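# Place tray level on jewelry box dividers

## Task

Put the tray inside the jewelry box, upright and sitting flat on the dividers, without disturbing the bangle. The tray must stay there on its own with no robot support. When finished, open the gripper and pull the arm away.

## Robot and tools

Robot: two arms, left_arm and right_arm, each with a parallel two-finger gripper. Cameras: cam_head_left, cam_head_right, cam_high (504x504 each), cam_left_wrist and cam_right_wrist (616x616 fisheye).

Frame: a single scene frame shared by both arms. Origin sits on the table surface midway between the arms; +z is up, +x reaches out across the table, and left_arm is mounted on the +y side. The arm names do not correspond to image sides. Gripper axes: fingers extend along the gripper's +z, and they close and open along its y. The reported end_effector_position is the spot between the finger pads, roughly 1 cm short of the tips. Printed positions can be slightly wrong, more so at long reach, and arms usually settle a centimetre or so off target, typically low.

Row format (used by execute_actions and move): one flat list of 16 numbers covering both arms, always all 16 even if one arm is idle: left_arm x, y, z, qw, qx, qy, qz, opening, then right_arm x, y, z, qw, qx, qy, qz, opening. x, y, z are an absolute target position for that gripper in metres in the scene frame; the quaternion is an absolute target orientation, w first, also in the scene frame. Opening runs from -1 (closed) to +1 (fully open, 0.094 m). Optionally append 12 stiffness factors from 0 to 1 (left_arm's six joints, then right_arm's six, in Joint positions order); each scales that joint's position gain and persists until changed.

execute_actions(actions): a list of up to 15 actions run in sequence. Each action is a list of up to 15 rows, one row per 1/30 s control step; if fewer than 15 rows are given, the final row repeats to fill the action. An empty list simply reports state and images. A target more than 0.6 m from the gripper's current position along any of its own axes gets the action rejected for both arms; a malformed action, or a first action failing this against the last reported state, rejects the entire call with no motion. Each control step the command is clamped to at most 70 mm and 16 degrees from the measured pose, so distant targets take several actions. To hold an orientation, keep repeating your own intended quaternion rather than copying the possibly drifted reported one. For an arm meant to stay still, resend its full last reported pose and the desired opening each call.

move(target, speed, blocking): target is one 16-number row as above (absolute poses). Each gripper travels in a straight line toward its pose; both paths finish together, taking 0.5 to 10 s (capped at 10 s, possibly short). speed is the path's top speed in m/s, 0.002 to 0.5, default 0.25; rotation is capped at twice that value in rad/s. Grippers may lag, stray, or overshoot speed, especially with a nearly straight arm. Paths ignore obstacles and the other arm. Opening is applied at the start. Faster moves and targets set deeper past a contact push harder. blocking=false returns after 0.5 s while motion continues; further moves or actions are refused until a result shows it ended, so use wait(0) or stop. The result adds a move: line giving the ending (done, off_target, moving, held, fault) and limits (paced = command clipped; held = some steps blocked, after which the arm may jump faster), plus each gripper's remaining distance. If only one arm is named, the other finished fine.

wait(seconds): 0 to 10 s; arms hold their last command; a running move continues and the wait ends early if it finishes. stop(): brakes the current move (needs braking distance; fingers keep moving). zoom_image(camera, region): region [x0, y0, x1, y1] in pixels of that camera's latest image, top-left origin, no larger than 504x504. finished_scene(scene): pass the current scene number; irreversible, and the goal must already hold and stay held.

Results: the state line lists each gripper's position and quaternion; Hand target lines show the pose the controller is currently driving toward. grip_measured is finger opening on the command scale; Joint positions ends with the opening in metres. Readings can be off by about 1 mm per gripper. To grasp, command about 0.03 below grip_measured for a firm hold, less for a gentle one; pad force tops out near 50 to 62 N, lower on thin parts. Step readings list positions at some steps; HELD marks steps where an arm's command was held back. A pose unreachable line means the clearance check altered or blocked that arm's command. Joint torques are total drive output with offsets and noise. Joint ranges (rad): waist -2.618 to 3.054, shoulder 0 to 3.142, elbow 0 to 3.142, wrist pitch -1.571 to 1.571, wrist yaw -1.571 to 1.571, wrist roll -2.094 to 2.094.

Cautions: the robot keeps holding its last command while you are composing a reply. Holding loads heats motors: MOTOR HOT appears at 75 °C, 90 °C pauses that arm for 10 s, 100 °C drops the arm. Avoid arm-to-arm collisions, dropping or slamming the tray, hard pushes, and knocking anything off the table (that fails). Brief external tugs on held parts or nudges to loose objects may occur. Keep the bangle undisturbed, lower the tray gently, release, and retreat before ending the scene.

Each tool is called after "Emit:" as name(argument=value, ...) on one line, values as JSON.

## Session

Emit:
execute_actions(actions=[])

Scene clock: 0.00 s.
left_arm: end_effector_position=(+0.6225, +0.5741, +0.1146) grip_measured=+1.000 end_effector_quat_wxyz=(+0.662, +0.538, +0.351, +0.386) | right_arm: end_effector_position=(+0.6592, -0.3784, +0.1055) grip_measured=+1.000 end_effector_quat_wxyz=(+0.669, +0.566, +0.434, +0.213)
Joint positions: left_arm=[0.775 2.826 1.995 1.167 1.015 1.232 0.094] | right_arm=[-0.139  2.514  1.565  0.93   0.526  1.234  0.094]
Joint velocities: left_arm=[ 0.002  0.012  0.022 -0.022 -0.022  0.022  0.   ] | right_arm=[-0.017  0.007  0.007  0.022 -0.022 -0.022  0.   ]
Joint torques (N m, as the arm reports them, + toward a larger angle): no reading
Motor temperatures (°C, as the motors report them): left_arm=[21 27 24 24 22 20] | right_arm=[23 22 24 23 21 22]
Hand target (left_arm): +0.624, +0.576, +0.119; +0.664, +0.535, +0.354, +0.385
Hand target (right_arm): +0.659, -0.378, +0.102; +0.666, +0.566, +0.440, +0.206
Joint stiffness scale: left_arm=[1. 1. 1. 1. 1. 1.] | right_arm=[1. 1. 1. 1. 1. 1.]

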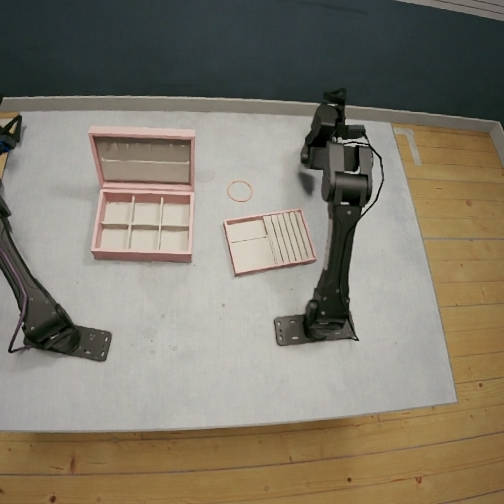

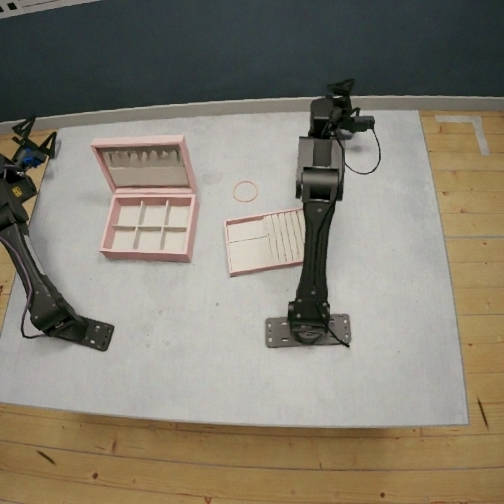

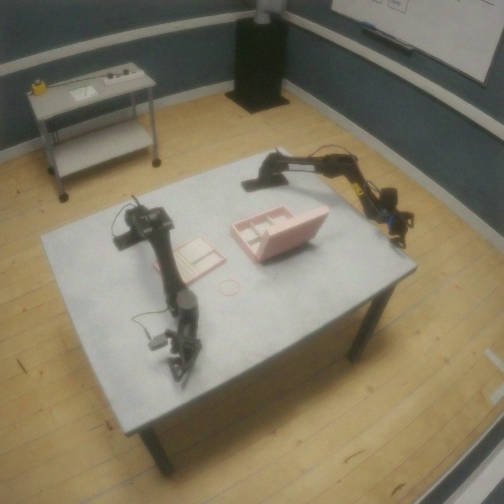

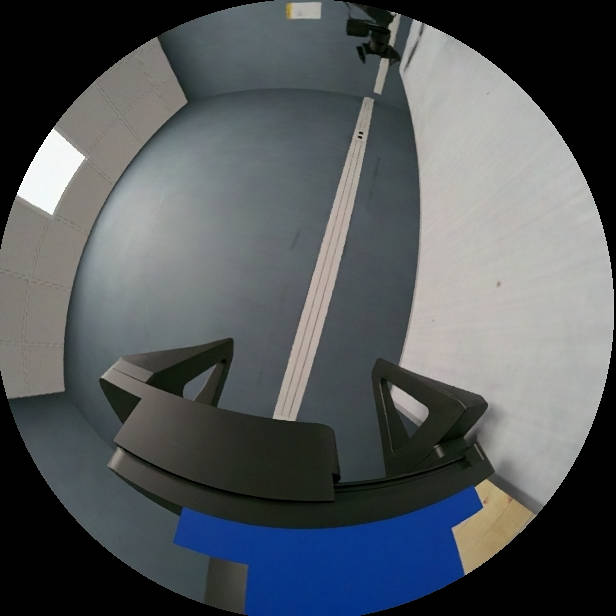

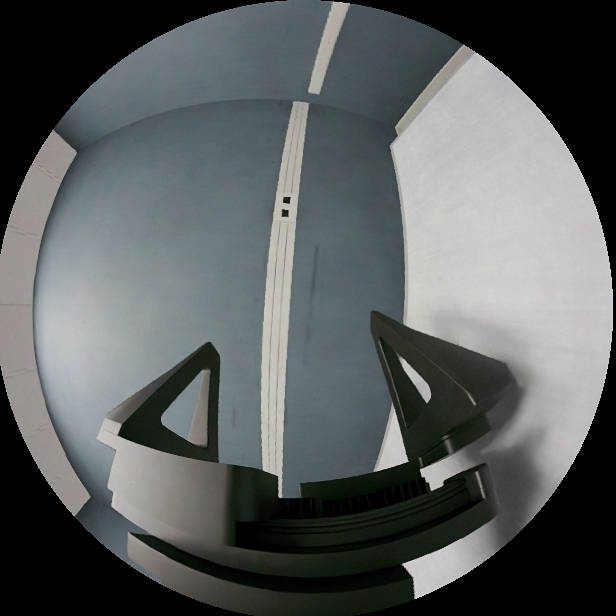

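Emit:
move(target=[0.15,0.35,0.22,0,0.383,0.924,0,1,0.2,-0.42,0.22,0.05,0.002,0.999,-0.018,1], speed=0.3)

Emit:
move(target=[0.21,-0.10,0.15,0,0.629,0.777,0,1,0.2,-0.42,0.22,0.05,0.002,0.999,-0.018,1], speed=0.3)

Scene clock: 20.90 s.
left_arm: end_effector_position=(+0.1510, +0.3519, +0.2148) grip_measured=+1.000 end_effector_quat_wxyz=(+0.132, +0.381, +0.913, +0.058) | right_arm: end_effector_position=(+0.2093, -0.4221, +0.2144) grip_measured=+1.000 end_effector_quat_wxyz=(+0.067, +0.003, +0.998, -0.011)
Joint positions: left_arm=[ 0.15   0.899  1.19  -1.573 -0.02   0.744  0.094] | right_arm=[-0.89   1.493  1.571 -1.541 -0.085 -0.824  0.094]
Joint velocities: left_arm=[ 0.002 -0.012  0.002 -0.066 -0.037 -0.007  0.   ] | right_arm=[-0.012  0.002 -0.002 -0.007 -0.022 -0.037  0.   ]
Joint torques (N m, as the arm reports them, + toward a larger angle): left_arm=[-0.7  -0.88  3.71  0.35  0.01 -0.07] | right_arm=[-0.8  -7.41  6.91  0.53  0.02 -0.02]
Motor temperatures (°C, as the motors report them): left_arm=[21 34 25 25 22 20] | right_arm=[23 30 26 26 21 22]
Hand target (left_arm): +0.147, +0.350, +0.211; +0.130, +0.382, +0.914, +0.053
Hand target (right_arm): +0.204, -0.423, +0.221; +0.071, +0.004, +0.997, -0.019
Off the commanded pose (left_arm): 0.006 m, 17 deg; orientation clipped at the last step of the last action.
Off the commanded pose (right_arm): 0.011 m, 2 deg.
Joint stiffness scale: left_arm=[1. 1. 1. 1. 1. 1.] | right_arm=[1. 1. 1. 1. 1. 1.]
joint sent to its limit (left arm) — the command would take joint 4 (wrist pitch) past its lower limit, so that joint was sent only as far as its limit.
joint sent to its limit (right arm) — the command would take joint 4 (wrist pitch) past its lower limit, so that joint was sent only as far as its limit.
move: off_target (left_arm, right_arm); limits=paced

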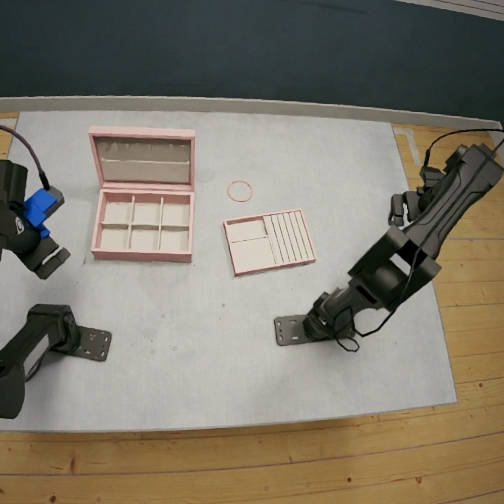

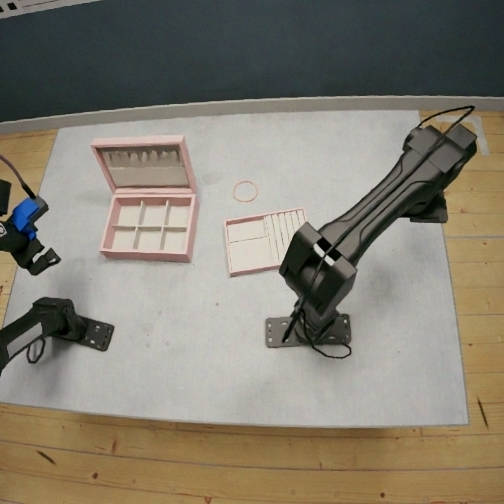

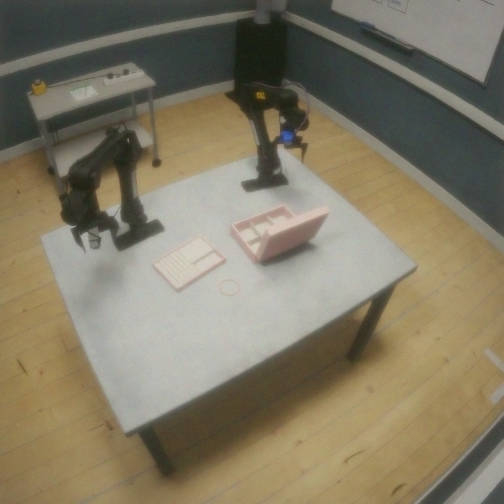

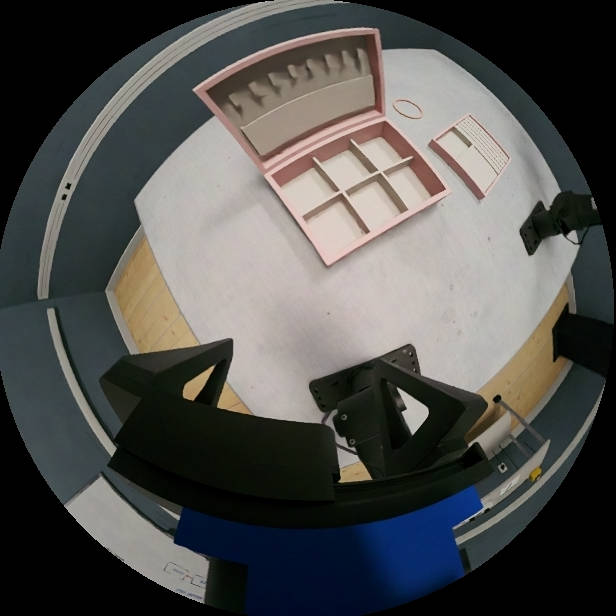

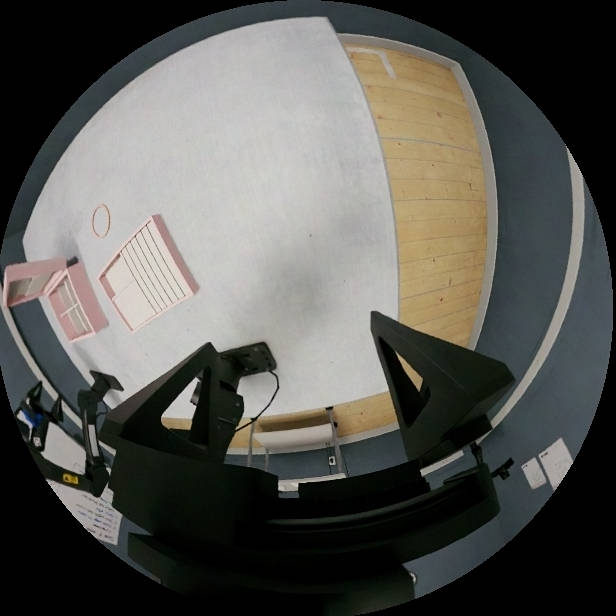

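Scene clock: 23.00 s.
left_arm: end_effector_position=(+0.2171, -0.0956, +0.1452) grip_measured=+1.000 end_effector_quat_wxyz=(+0.082, +0.623, +0.777, -0.034) | right_arm: end_effector_position=(+0.2041, -0.4248, +0.2170) grip_measured=+1.000 end_effector_quat_wxyz=(+0.059, +0.003, +0.998, -0.026)
Joint positions: left_arm=[-0.941  2.444  2.617 -1.567 -0.013  0.212  0.094] | right_arm=[-0.89   1.48   1.571 -1.543 -0.053 -0.825  0.094]
Joint velocities: left_arm=[ 0.022  0.002 -0.017 -0.051 -0.066  0.037  0.   ] | right_arm=[-0.002  0.002  0.007  0.051  0.037 -0.037  0.   ]
Joint torques (N m, as the arm reports them, + toward a larger angle): left_arm=[ -0.28 -14.58   7.32   0.15   0.05   0.01] | right_arm=[ 0.31 -7.44  5.51  0.57  0.07  0.05]
Motor temperatures (°C, as the motors report them): left_arm=[21 34 25 25 22 20] | right_arm=[23 30 26 25 21 22]
Hand target (left_arm): +0.215, -0.098, +0.155; +0.091, +0.627, +0.773, -0.043
Hand target (right_arm): +0.200, -0.420, +0.219; +0.058, +0.002, +0.998, -0.027
Off the commanded pose (left_arm): 0.010 m, 10 deg.
Off the commanded pose (right_arm): 0.007 m, 1 deg.
Joint stiffness scale: left_arm=[1. 1. 1. 1. 1. 1.] | right_arm=[1. 1. 1. 1. 1. 1.]
joint sent to its limit (left arm) — the command would take joint 4 (wrist pitch) past its lower limit, so that joint was sent only as far as its limit.
joint sent to its limit (right arm) — the command would take joint 4 (wrist pitch) past its lower limit, so that joint was sent only as far as its limit.
move: off_target (left_arm)

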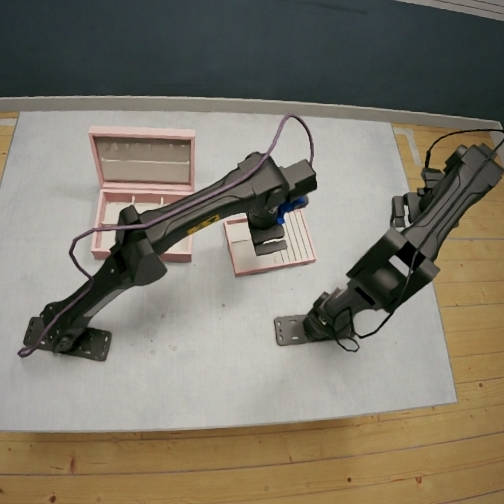

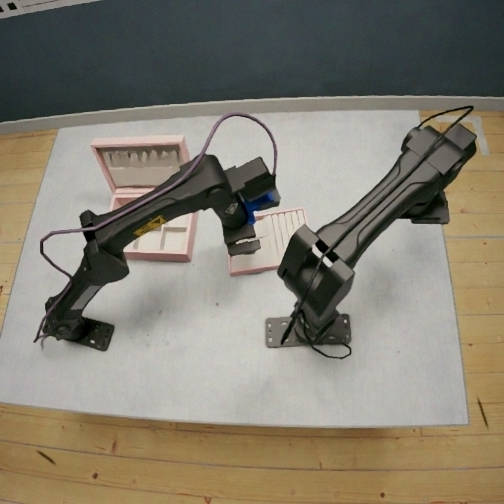

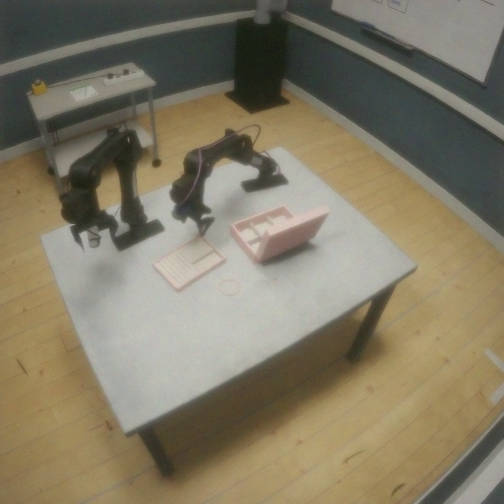

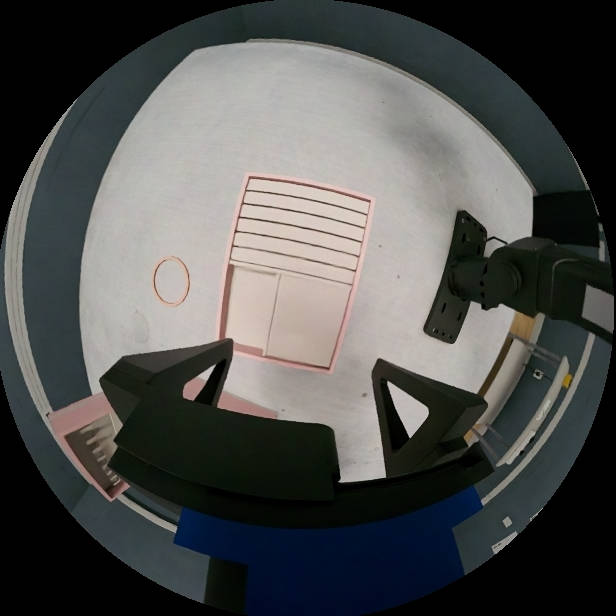

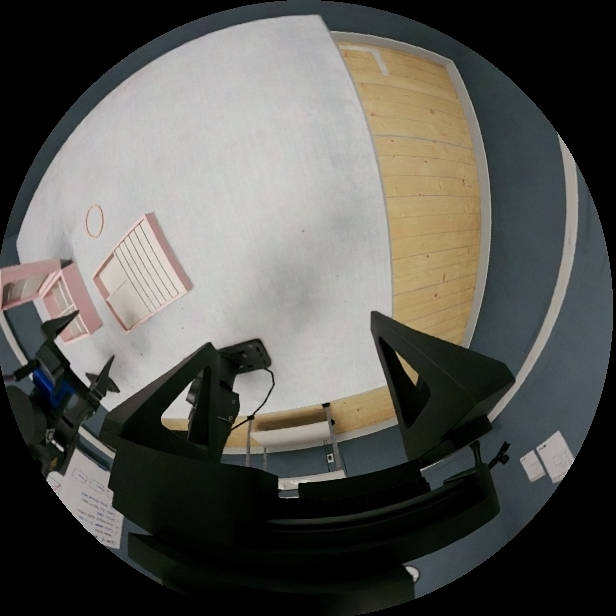

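Emit:
move(target=[0.212,-0.095,0.07,0,0.629,0.777,0,1,0.2,-0.42,0.22,0.058,0.002,0.998,-0.027,1], speed=0.1)

Scene clock: 28.67 s.
left_arm: end_effector_position=(+0.2152, -0.0932, +0.0656) grip_measured=+1.000 end_effector_quat_wxyz=(+0.005, +0.627, +0.779, +0.003) | right_arm: end_effector_position=(+0.2040, -0.4248, +0.2170) grip_measured=+1.000 end_effector_quat_wxyz=(+0.059, +0.003, +0.998, -0.026)
Joint positions: left_arm=[-0.941  2.61   2.617 -1.57  -0.01   0.213  0.094] | right_arm=[-0.89   1.48   1.571 -1.543 -0.052 -0.825  0.094]
Joint velocities: left_arm=[-0.002 -0.007 -0.027 -0.007 -0.022  0.095  0.   ] | right_arm=[-0.017  0.012 -0.022 -0.081  0.022 -0.022  0.   ]
Joint torques (N m, as the arm reports them, + toward a larger angle): left_arm=[ -0.32 -15.18   6.2   -0.12   0.03  -0.01] | right_arm=[ 0.35 -7.54  5.52  0.57  0.06  0.05]
Motor temperatures (°C, as the motors report them): left_arm=[21 34 26 25 22 20] | right_arm=[23 29 26 25 21 22]
Hand target (left_arm): +0.212, -0.096, +0.070; +0.008, +0.630, +0.777, -0.003
Hand target (right_arm): +0.200, -0.420, +0.220; +0.059, +0.002, +0.998, -0.028
Off the commanded pose (left_arm): 0.006 m, 1 deg.
Off the commanded pose (right_arm): 0.007 m, 0 deg.
Joint stiffness scale: left_arm=[1. 1. 1. 1. 1. 1.] | right_arm=[1. 1. 1. 1. 1. 1.]
joint sent to its limit (left arm) — the command would take joint 4 (wrist pitch) past its lower limit, so that joint was sent only as far as its limit.
joint sent to its limit (right arm) — the command would take joint 4 (wrist pitch) past its lower limit, so that joint was sent only as far as its limit.
move: done

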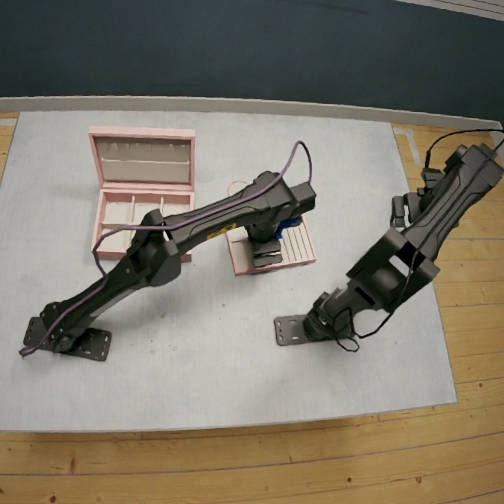

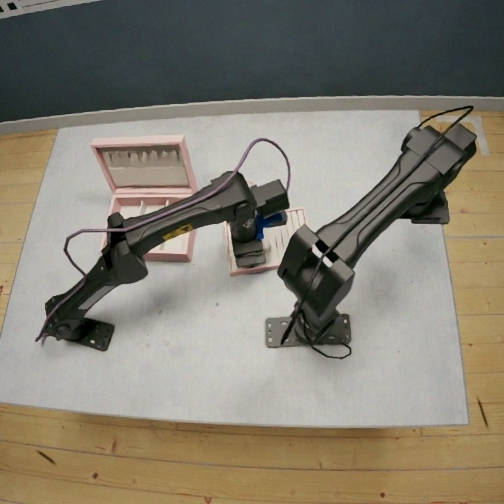

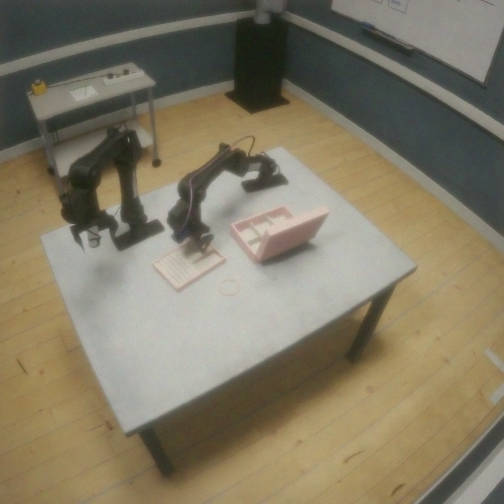

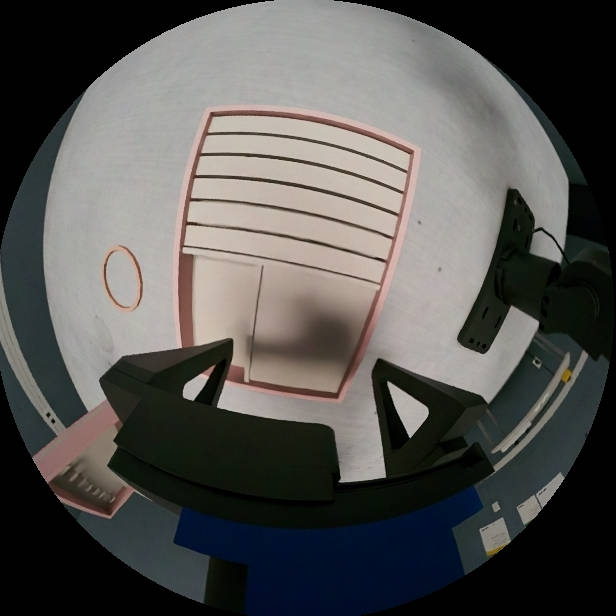

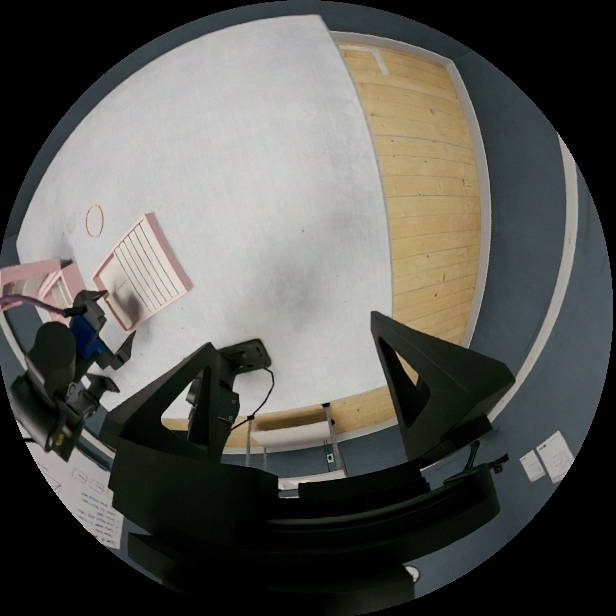

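Emit:
move(target=[0.213,-0.115,0.048,0,0.629,0.777,0,1,0.2,-0.42,0.22,0.058,0.002,0.998,-0.027,1], speed=0.05)

Scene clock: 41.50 s.
left_arm: end_effector_position=(+0.2156, -0.1084, +0.0432) grip_measured=+1.000 end_effector_quat_wxyz=(+0.008, +0.628, +0.778, +0.000) | right_arm: end_effector_position=(+0.2040, -0.4249, +0.2170) grip_measured=+1.000 end_effector_quat_wxyz=(+0.059, +0.003, +0.998, -0.026)
Joint positions: left_arm=[-0.952  2.719  2.738 -1.576 -0.007  0.207  0.094] | right_arm=[-0.89   1.48   1.571 -1.543 -0.052 -0.825  0.094]
Joint velocities: left_arm=[-0.007 -0.002  0.012 -0.051 -0.007  0.037  0.   ] | right_arm=[-0.017 -0.002 -0.007  0.007  0.007 -0.037  0.   ]
Joint torques (N m, as the arm reports them, + toward a larger angle): left_arm=[ -0.69 -15.1    7.53  -0.12   0.07  -0.07] | right_arm=[ 0.34 -7.55  5.53  0.58  0.06  0.05]
Motor temperatures (°C, as the motors report them): left_arm=[21 36 26 24 22 20] | right_arm=[23 27 26 24 21 22]
Hand target (left_arm): +0.213, -0.115, +0.048; +0.017, +0.629, +0.777, -0.009
Hand target (right_arm): +0.200, -0.420, +0.220; +0.058, +0.002, +0.998, -0.028
Off the commanded pose (left_arm): 0.009 m, 1 deg.
Off the commanded pose (right_arm): 0.007 m, 0 deg.
Joint stiffness scale: left_arm=[1. 1. 1. 1. 1. 1.] | right_arm=[1. 1. 1. 1. 1. 1.]
joint sent to its limit (left arm) — the command would take joint 4 (wrist pitch) past its lower limit, so that joint was sent only as far as its limit.
joint sent to its limit (right arm) — the command would take joint 4 (wrist pitch) past its lower limit, so that joint was sent only as far as its limit.
move: done

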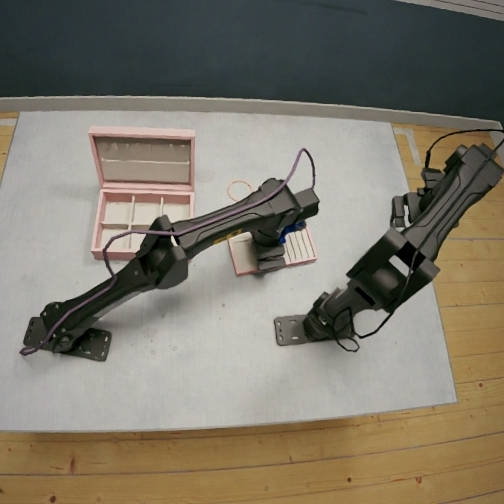

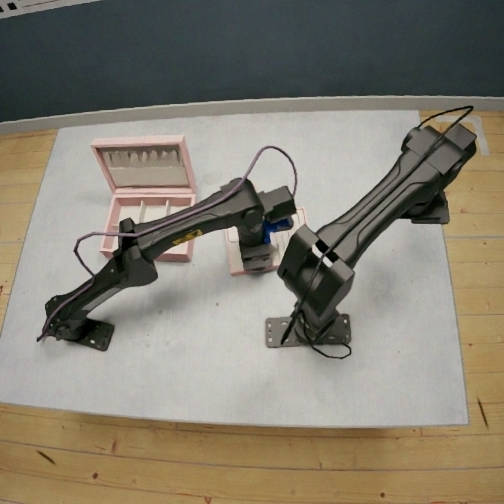

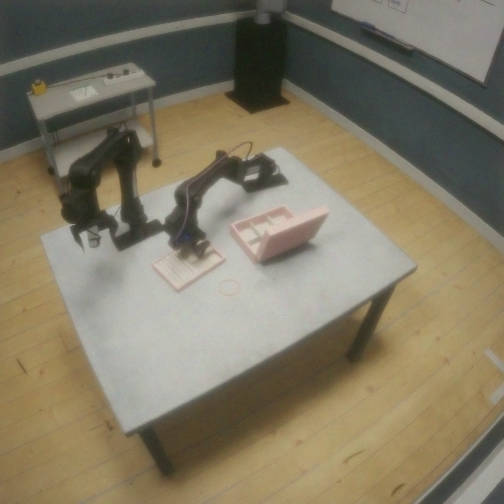

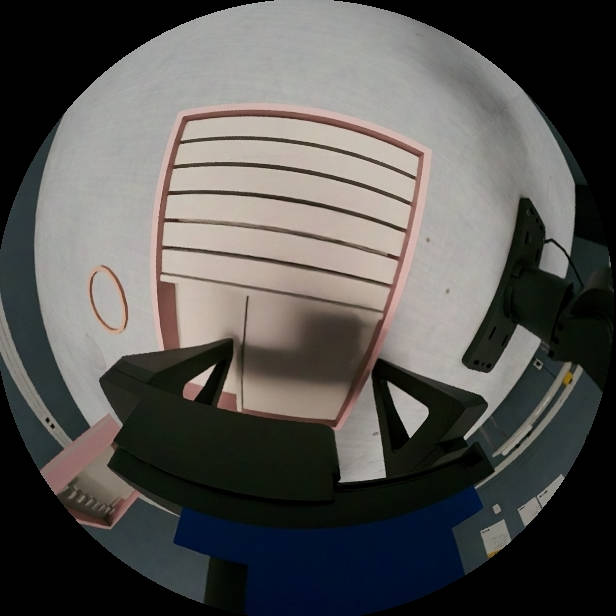

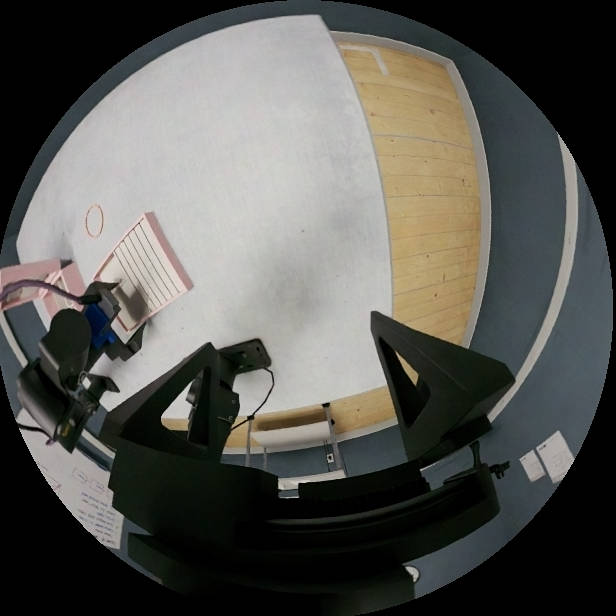

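Emit:
move(target=[0.211,-0.117,0.033,0,0.629,0.777,0,1,0.2,-0.42,0.22,0.058,0.002,0.998,-0.027,1], speed=0.03)

Emit:
move(target=[0.211,-0.117,0.033,0,0.629,0.777,0,0.6,0.2,-0.42,0.22,0.058,0.002,0.998,-0.027,1], speed=0.03)

Scene clock: 46.93 s.
left_arm: end_effector_position=(+0.2143, -0.1097, +0.0273) grip_measured=+1.000 end_effector_quat_wxyz=(-0.001, +0.628, +0.778, +0.005) | right_arm: end_effector_position=(+0.2040, -0.4249, +0.2170) grip_measured=+1.000 end_effector_quat_wxyz=(+0.059, +0.003, +0.998, -0.026)
Joint positions: left_arm=[-0.956  2.763  2.761 -1.576 -0.007  0.201  0.094] | right_arm=[-0.89   1.48   1.571 -1.543 -0.052 -0.825  0.094]
Joint velocities: left_arm=[-0.012 -0.002 -0.012 -0.051  0.037  0.037  0.   ] | right_arm=[-0.002  0.007  0.012 -0.051 -0.066 -0.037  0.   ]
Joint torques (N m, as the arm reports them, + toward a larger angle): left_arm=[ -0.72 -15.24   7.3   -0.12   0.03  -0.08] | right_arm=[ 0.34 -7.54  5.54  0.57  0.06  0.06]
Motor temperatures (°C, as the motors report them): left_arm=[21 37 26 24 22 20] | right_arm=[23 27 26 24 21 22]
Hand target (left_arm): +0.211, -0.117, +0.033; +0.008, +0.629, +0.777, -0.004
Hand target (right_arm): +0.200, -0.420, +0.220; +0.059, +0.002, +0.998, -0.028
Off the commanded pose (left_arm): 0.010 m, 1 deg.
Off the commanded pose (right_arm): 0.007 m, 0 deg.
Joint stiffness scale: left_arm=[1. 1. 1. 1. 1. 1.] | right_arm=[1. 1. 1. 1. 1. 1.]
joint sent to its limit (left arm) — the command would take joint 4 (wrist pitch) past its lower limit, so that joint was sent only as far as its limit.
joint sent to its limit (right arm) — the command would take joint 4 (wrist pitch) past its lower limit, so that joint was sent only as far as its limit.
move: done

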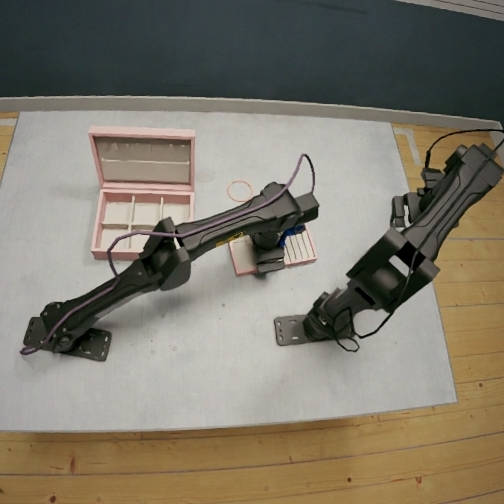

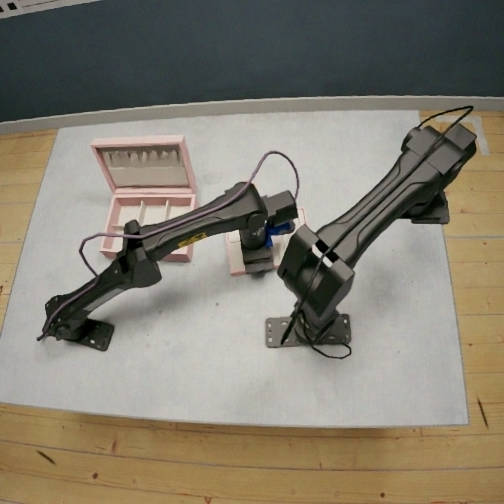

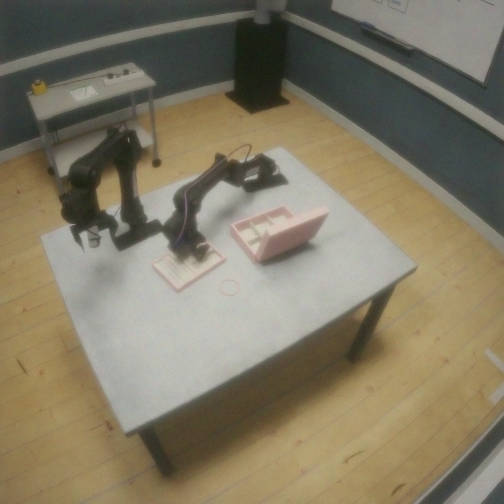

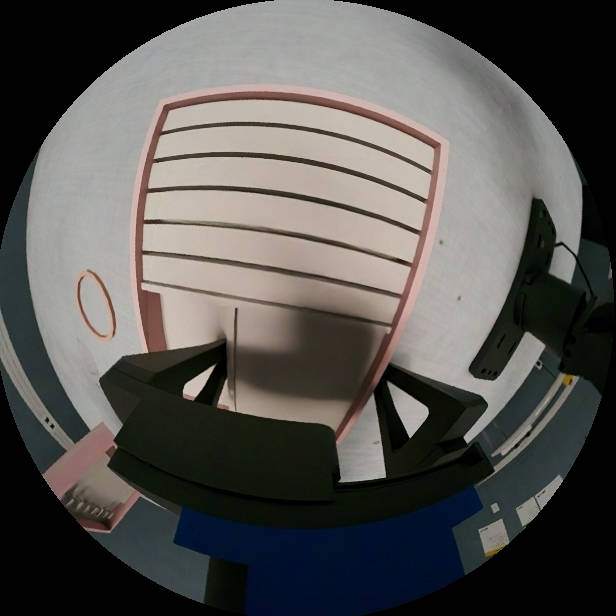

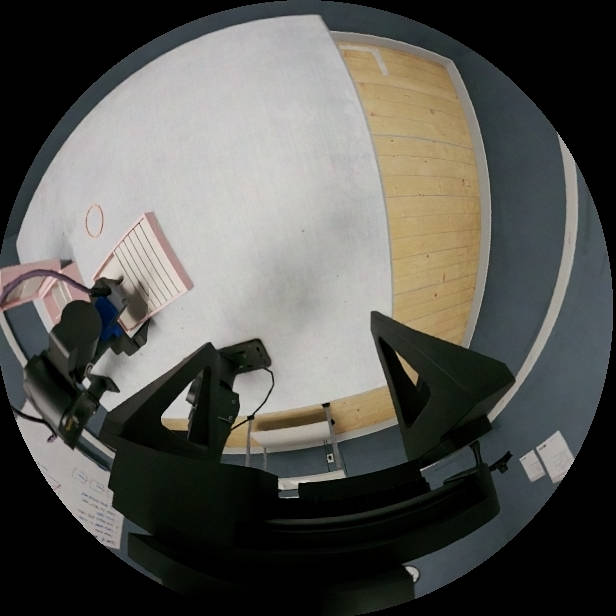

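Scene clock: 47.63 s.
left_arm: end_effector_position=(+0.2145, -0.1096, +0.0274) grip_measured=+0.868 end_effector_quat_wxyz=(-0.001, +0.628, +0.778, +0.006) | right_arm: end_effector_position=(+0.2040, -0.4249, +0.2170) grip_measured=+1.000 end_effector_quat_wxyz=(+0.059, +0.003, +0.998, -0.026)
Joint positions: left_arm=[-0.956  2.763  2.761 -1.576 -0.009  0.201  0.088] | right_arm=[-0.89   1.48   1.571 -1.543 -0.052 -0.825  0.094]
Joint velocities: left_arm=[ 0.022  0.002  0.027 -0.066 -0.007  0.022 -0.   ] | right_arm=[ 0.012  0.017  0.002  0.081  0.007 -0.051  0.   ]
Joint torques (N m, as the arm reports them, + toward a larger angle): left_arm=[ -0.65 -15.37   7.22  -0.11   0.05  -0.07] | right_arm=[ 0.35 -7.55  5.52  0.58  0.06  0.06]
Motor temperatures (°C, as the motors report them): left_arm=[21 37 26 24 22 20] | right_arm=[23 27 26 24 21 22]
Hand target (left_arm): +0.211, -0.116, +0.033; +0.008, +0.629, +0.777, -0.004
Hand target (right_arm): +0.200, -0.420, +0.220; +0.059, +0.002, +0.998, -0.028
Off the commanded pose (left_arm): 0.010 m, 1 deg.
Off the commanded pose (right_arm): 0.007 m, 0 deg.
Joint stiffness scale: left_arm=[1. 1. 1. 1. 1. 1.] | right_arm=[1. 1. 1. 1. 1. 1.]
joint sent to its limit (left arm) — the command would take joint 4 (wrist pitch) past its lower limit, so that joint was sent only as far as its limit.
joint sent to its limit (right arm) — the command would take joint 4 (wrist pitch) past its lower limit, so that joint was sent only as far as its limit.
move: done

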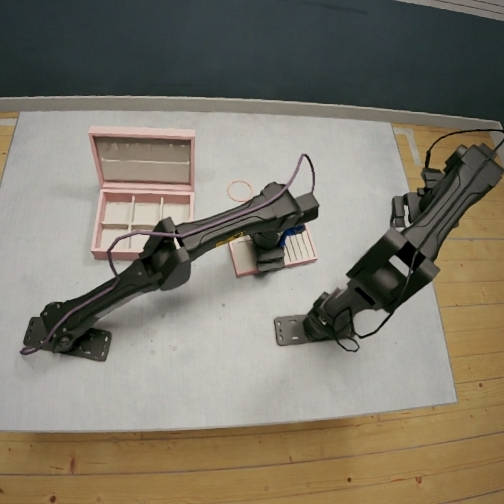

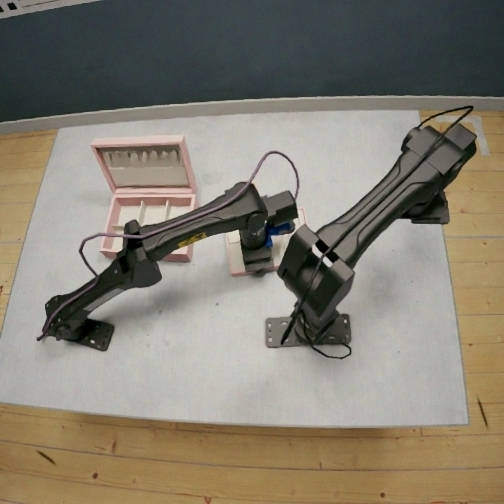

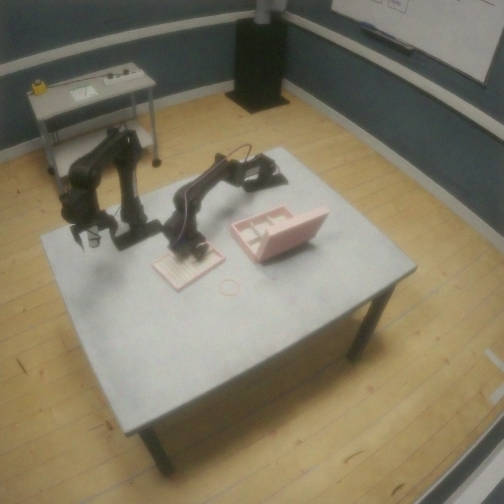

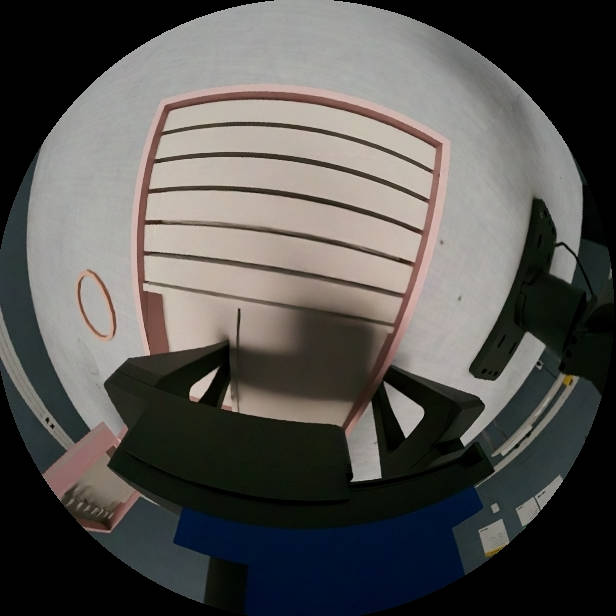

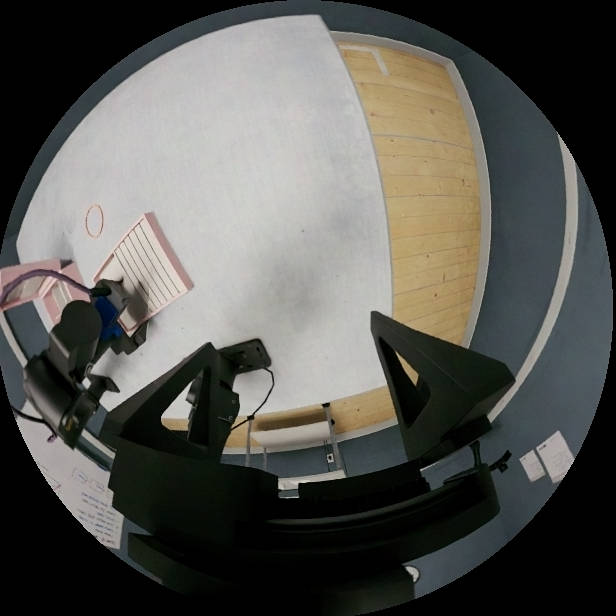

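Emit:
move(target=[0.198,-0.08,0.04,0,0.629,0.777,0,0.6,0.2,-0.42,0.22,0.058,0.002,0.998,-0.027,1], speed=0.05)

Scene clock: 53.47 s.
left_arm: end_effector_position=(+0.1995, -0.0748, +0.0297) grip_measured=+0.868 end_effector_quat_wxyz=(-0.013, +0.628, +0.778, +0.013) | right_arm: end_effector_position=(+0.2040, -0.4249, +0.2170) grip_measured=+1.000 end_effector_quat_wxyz=(+0.059, +0.003, +0.998, -0.026)
Joint positions: left_arm=[-0.956  2.474  2.217 -1.349 -0.01   0.202  0.088] | right_arm=[-0.89   1.48   1.571 -1.543 -0.052 -0.825  0.094]
Joint velocities: left_arm=[-0.007 -0.012 -0.012  0.066  0.022 -0.051 -0.001] | right_arm=[-0.012 -0.022  0.022 -0.007 -0.007 -0.022  0.   ]
Joint torques (N m, as the arm reports them, + toward a larger angle): left_arm=[ -0.23 -16.71   4.35  -0.05   0.11  -0.05] | right_arm=[ 0.34 -7.54  5.53  0.57  0.06  0.05]
Motor temperatures (°C, as the motors report them): left_arm=[21 37 26 24 22 20] | right_arm=[23 27 26 24 21 22]
Hand target (left_arm): +0.198, -0.079, +0.039; -0.000, +0.629, +0.777, +0.000
Hand target (right_arm): +0.200, -0.420, +0.220; +0.059, +0.002, +0.998, -0.028
Off the commanded pose (left_arm): 0.012 m, 2 deg.
Off the commanded pose (right_arm): 0.007 m, 0 deg.
Joint stiffness scale: left_arm=[1. 1. 1. 1. 1. 1.] | right_arm=[1. 1. 1. 1. 1. 1.]
joint sent to its limit (right arm) — the command would take joint 4 (wrist pitch) past its lower limit, so that joint was sent only as far as its limit.
move: off_target (left_arm)

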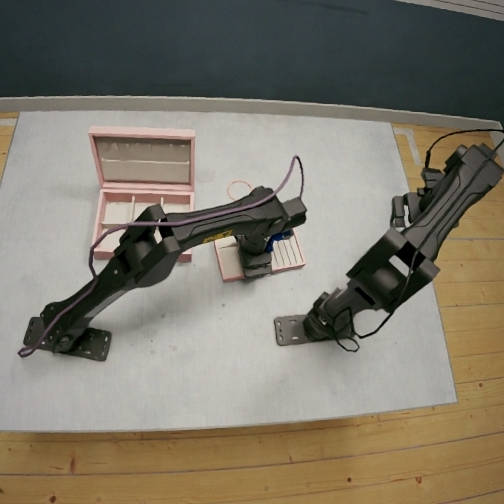

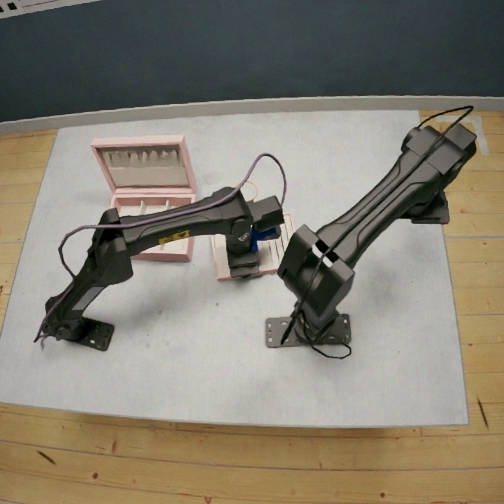

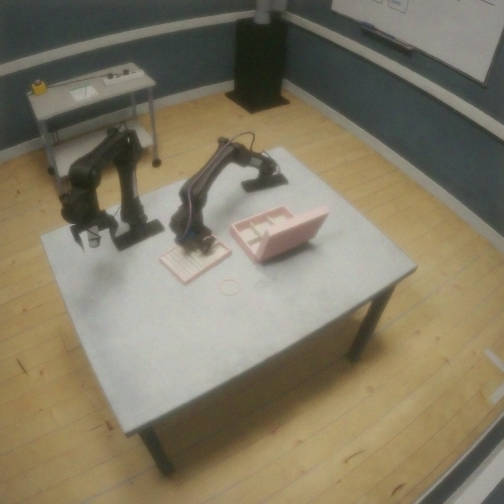

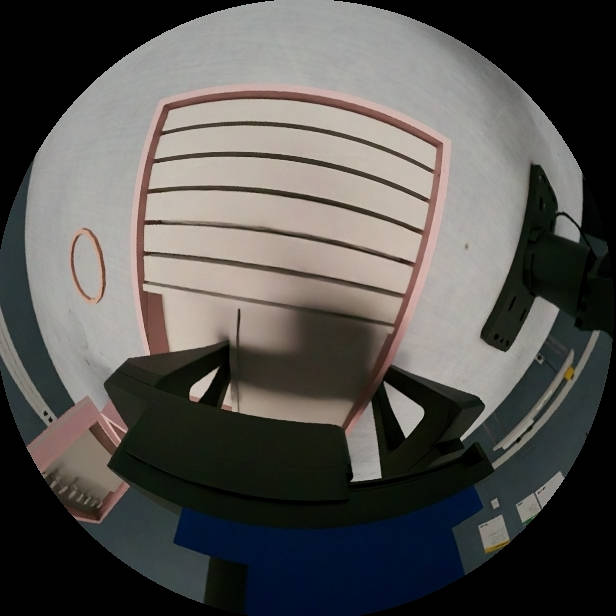

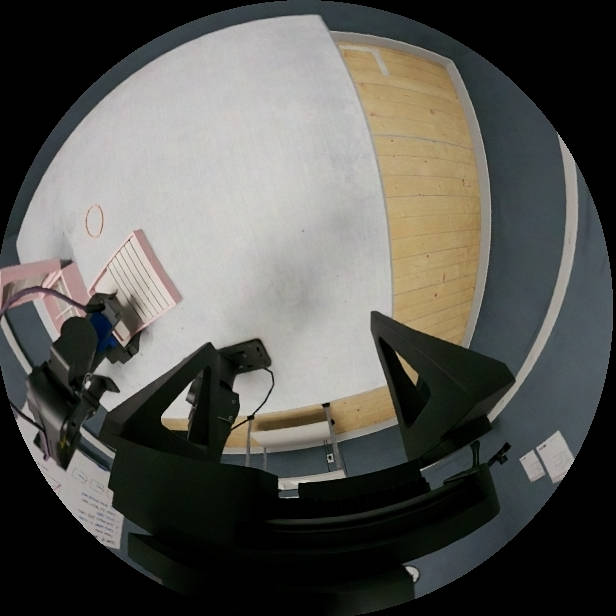

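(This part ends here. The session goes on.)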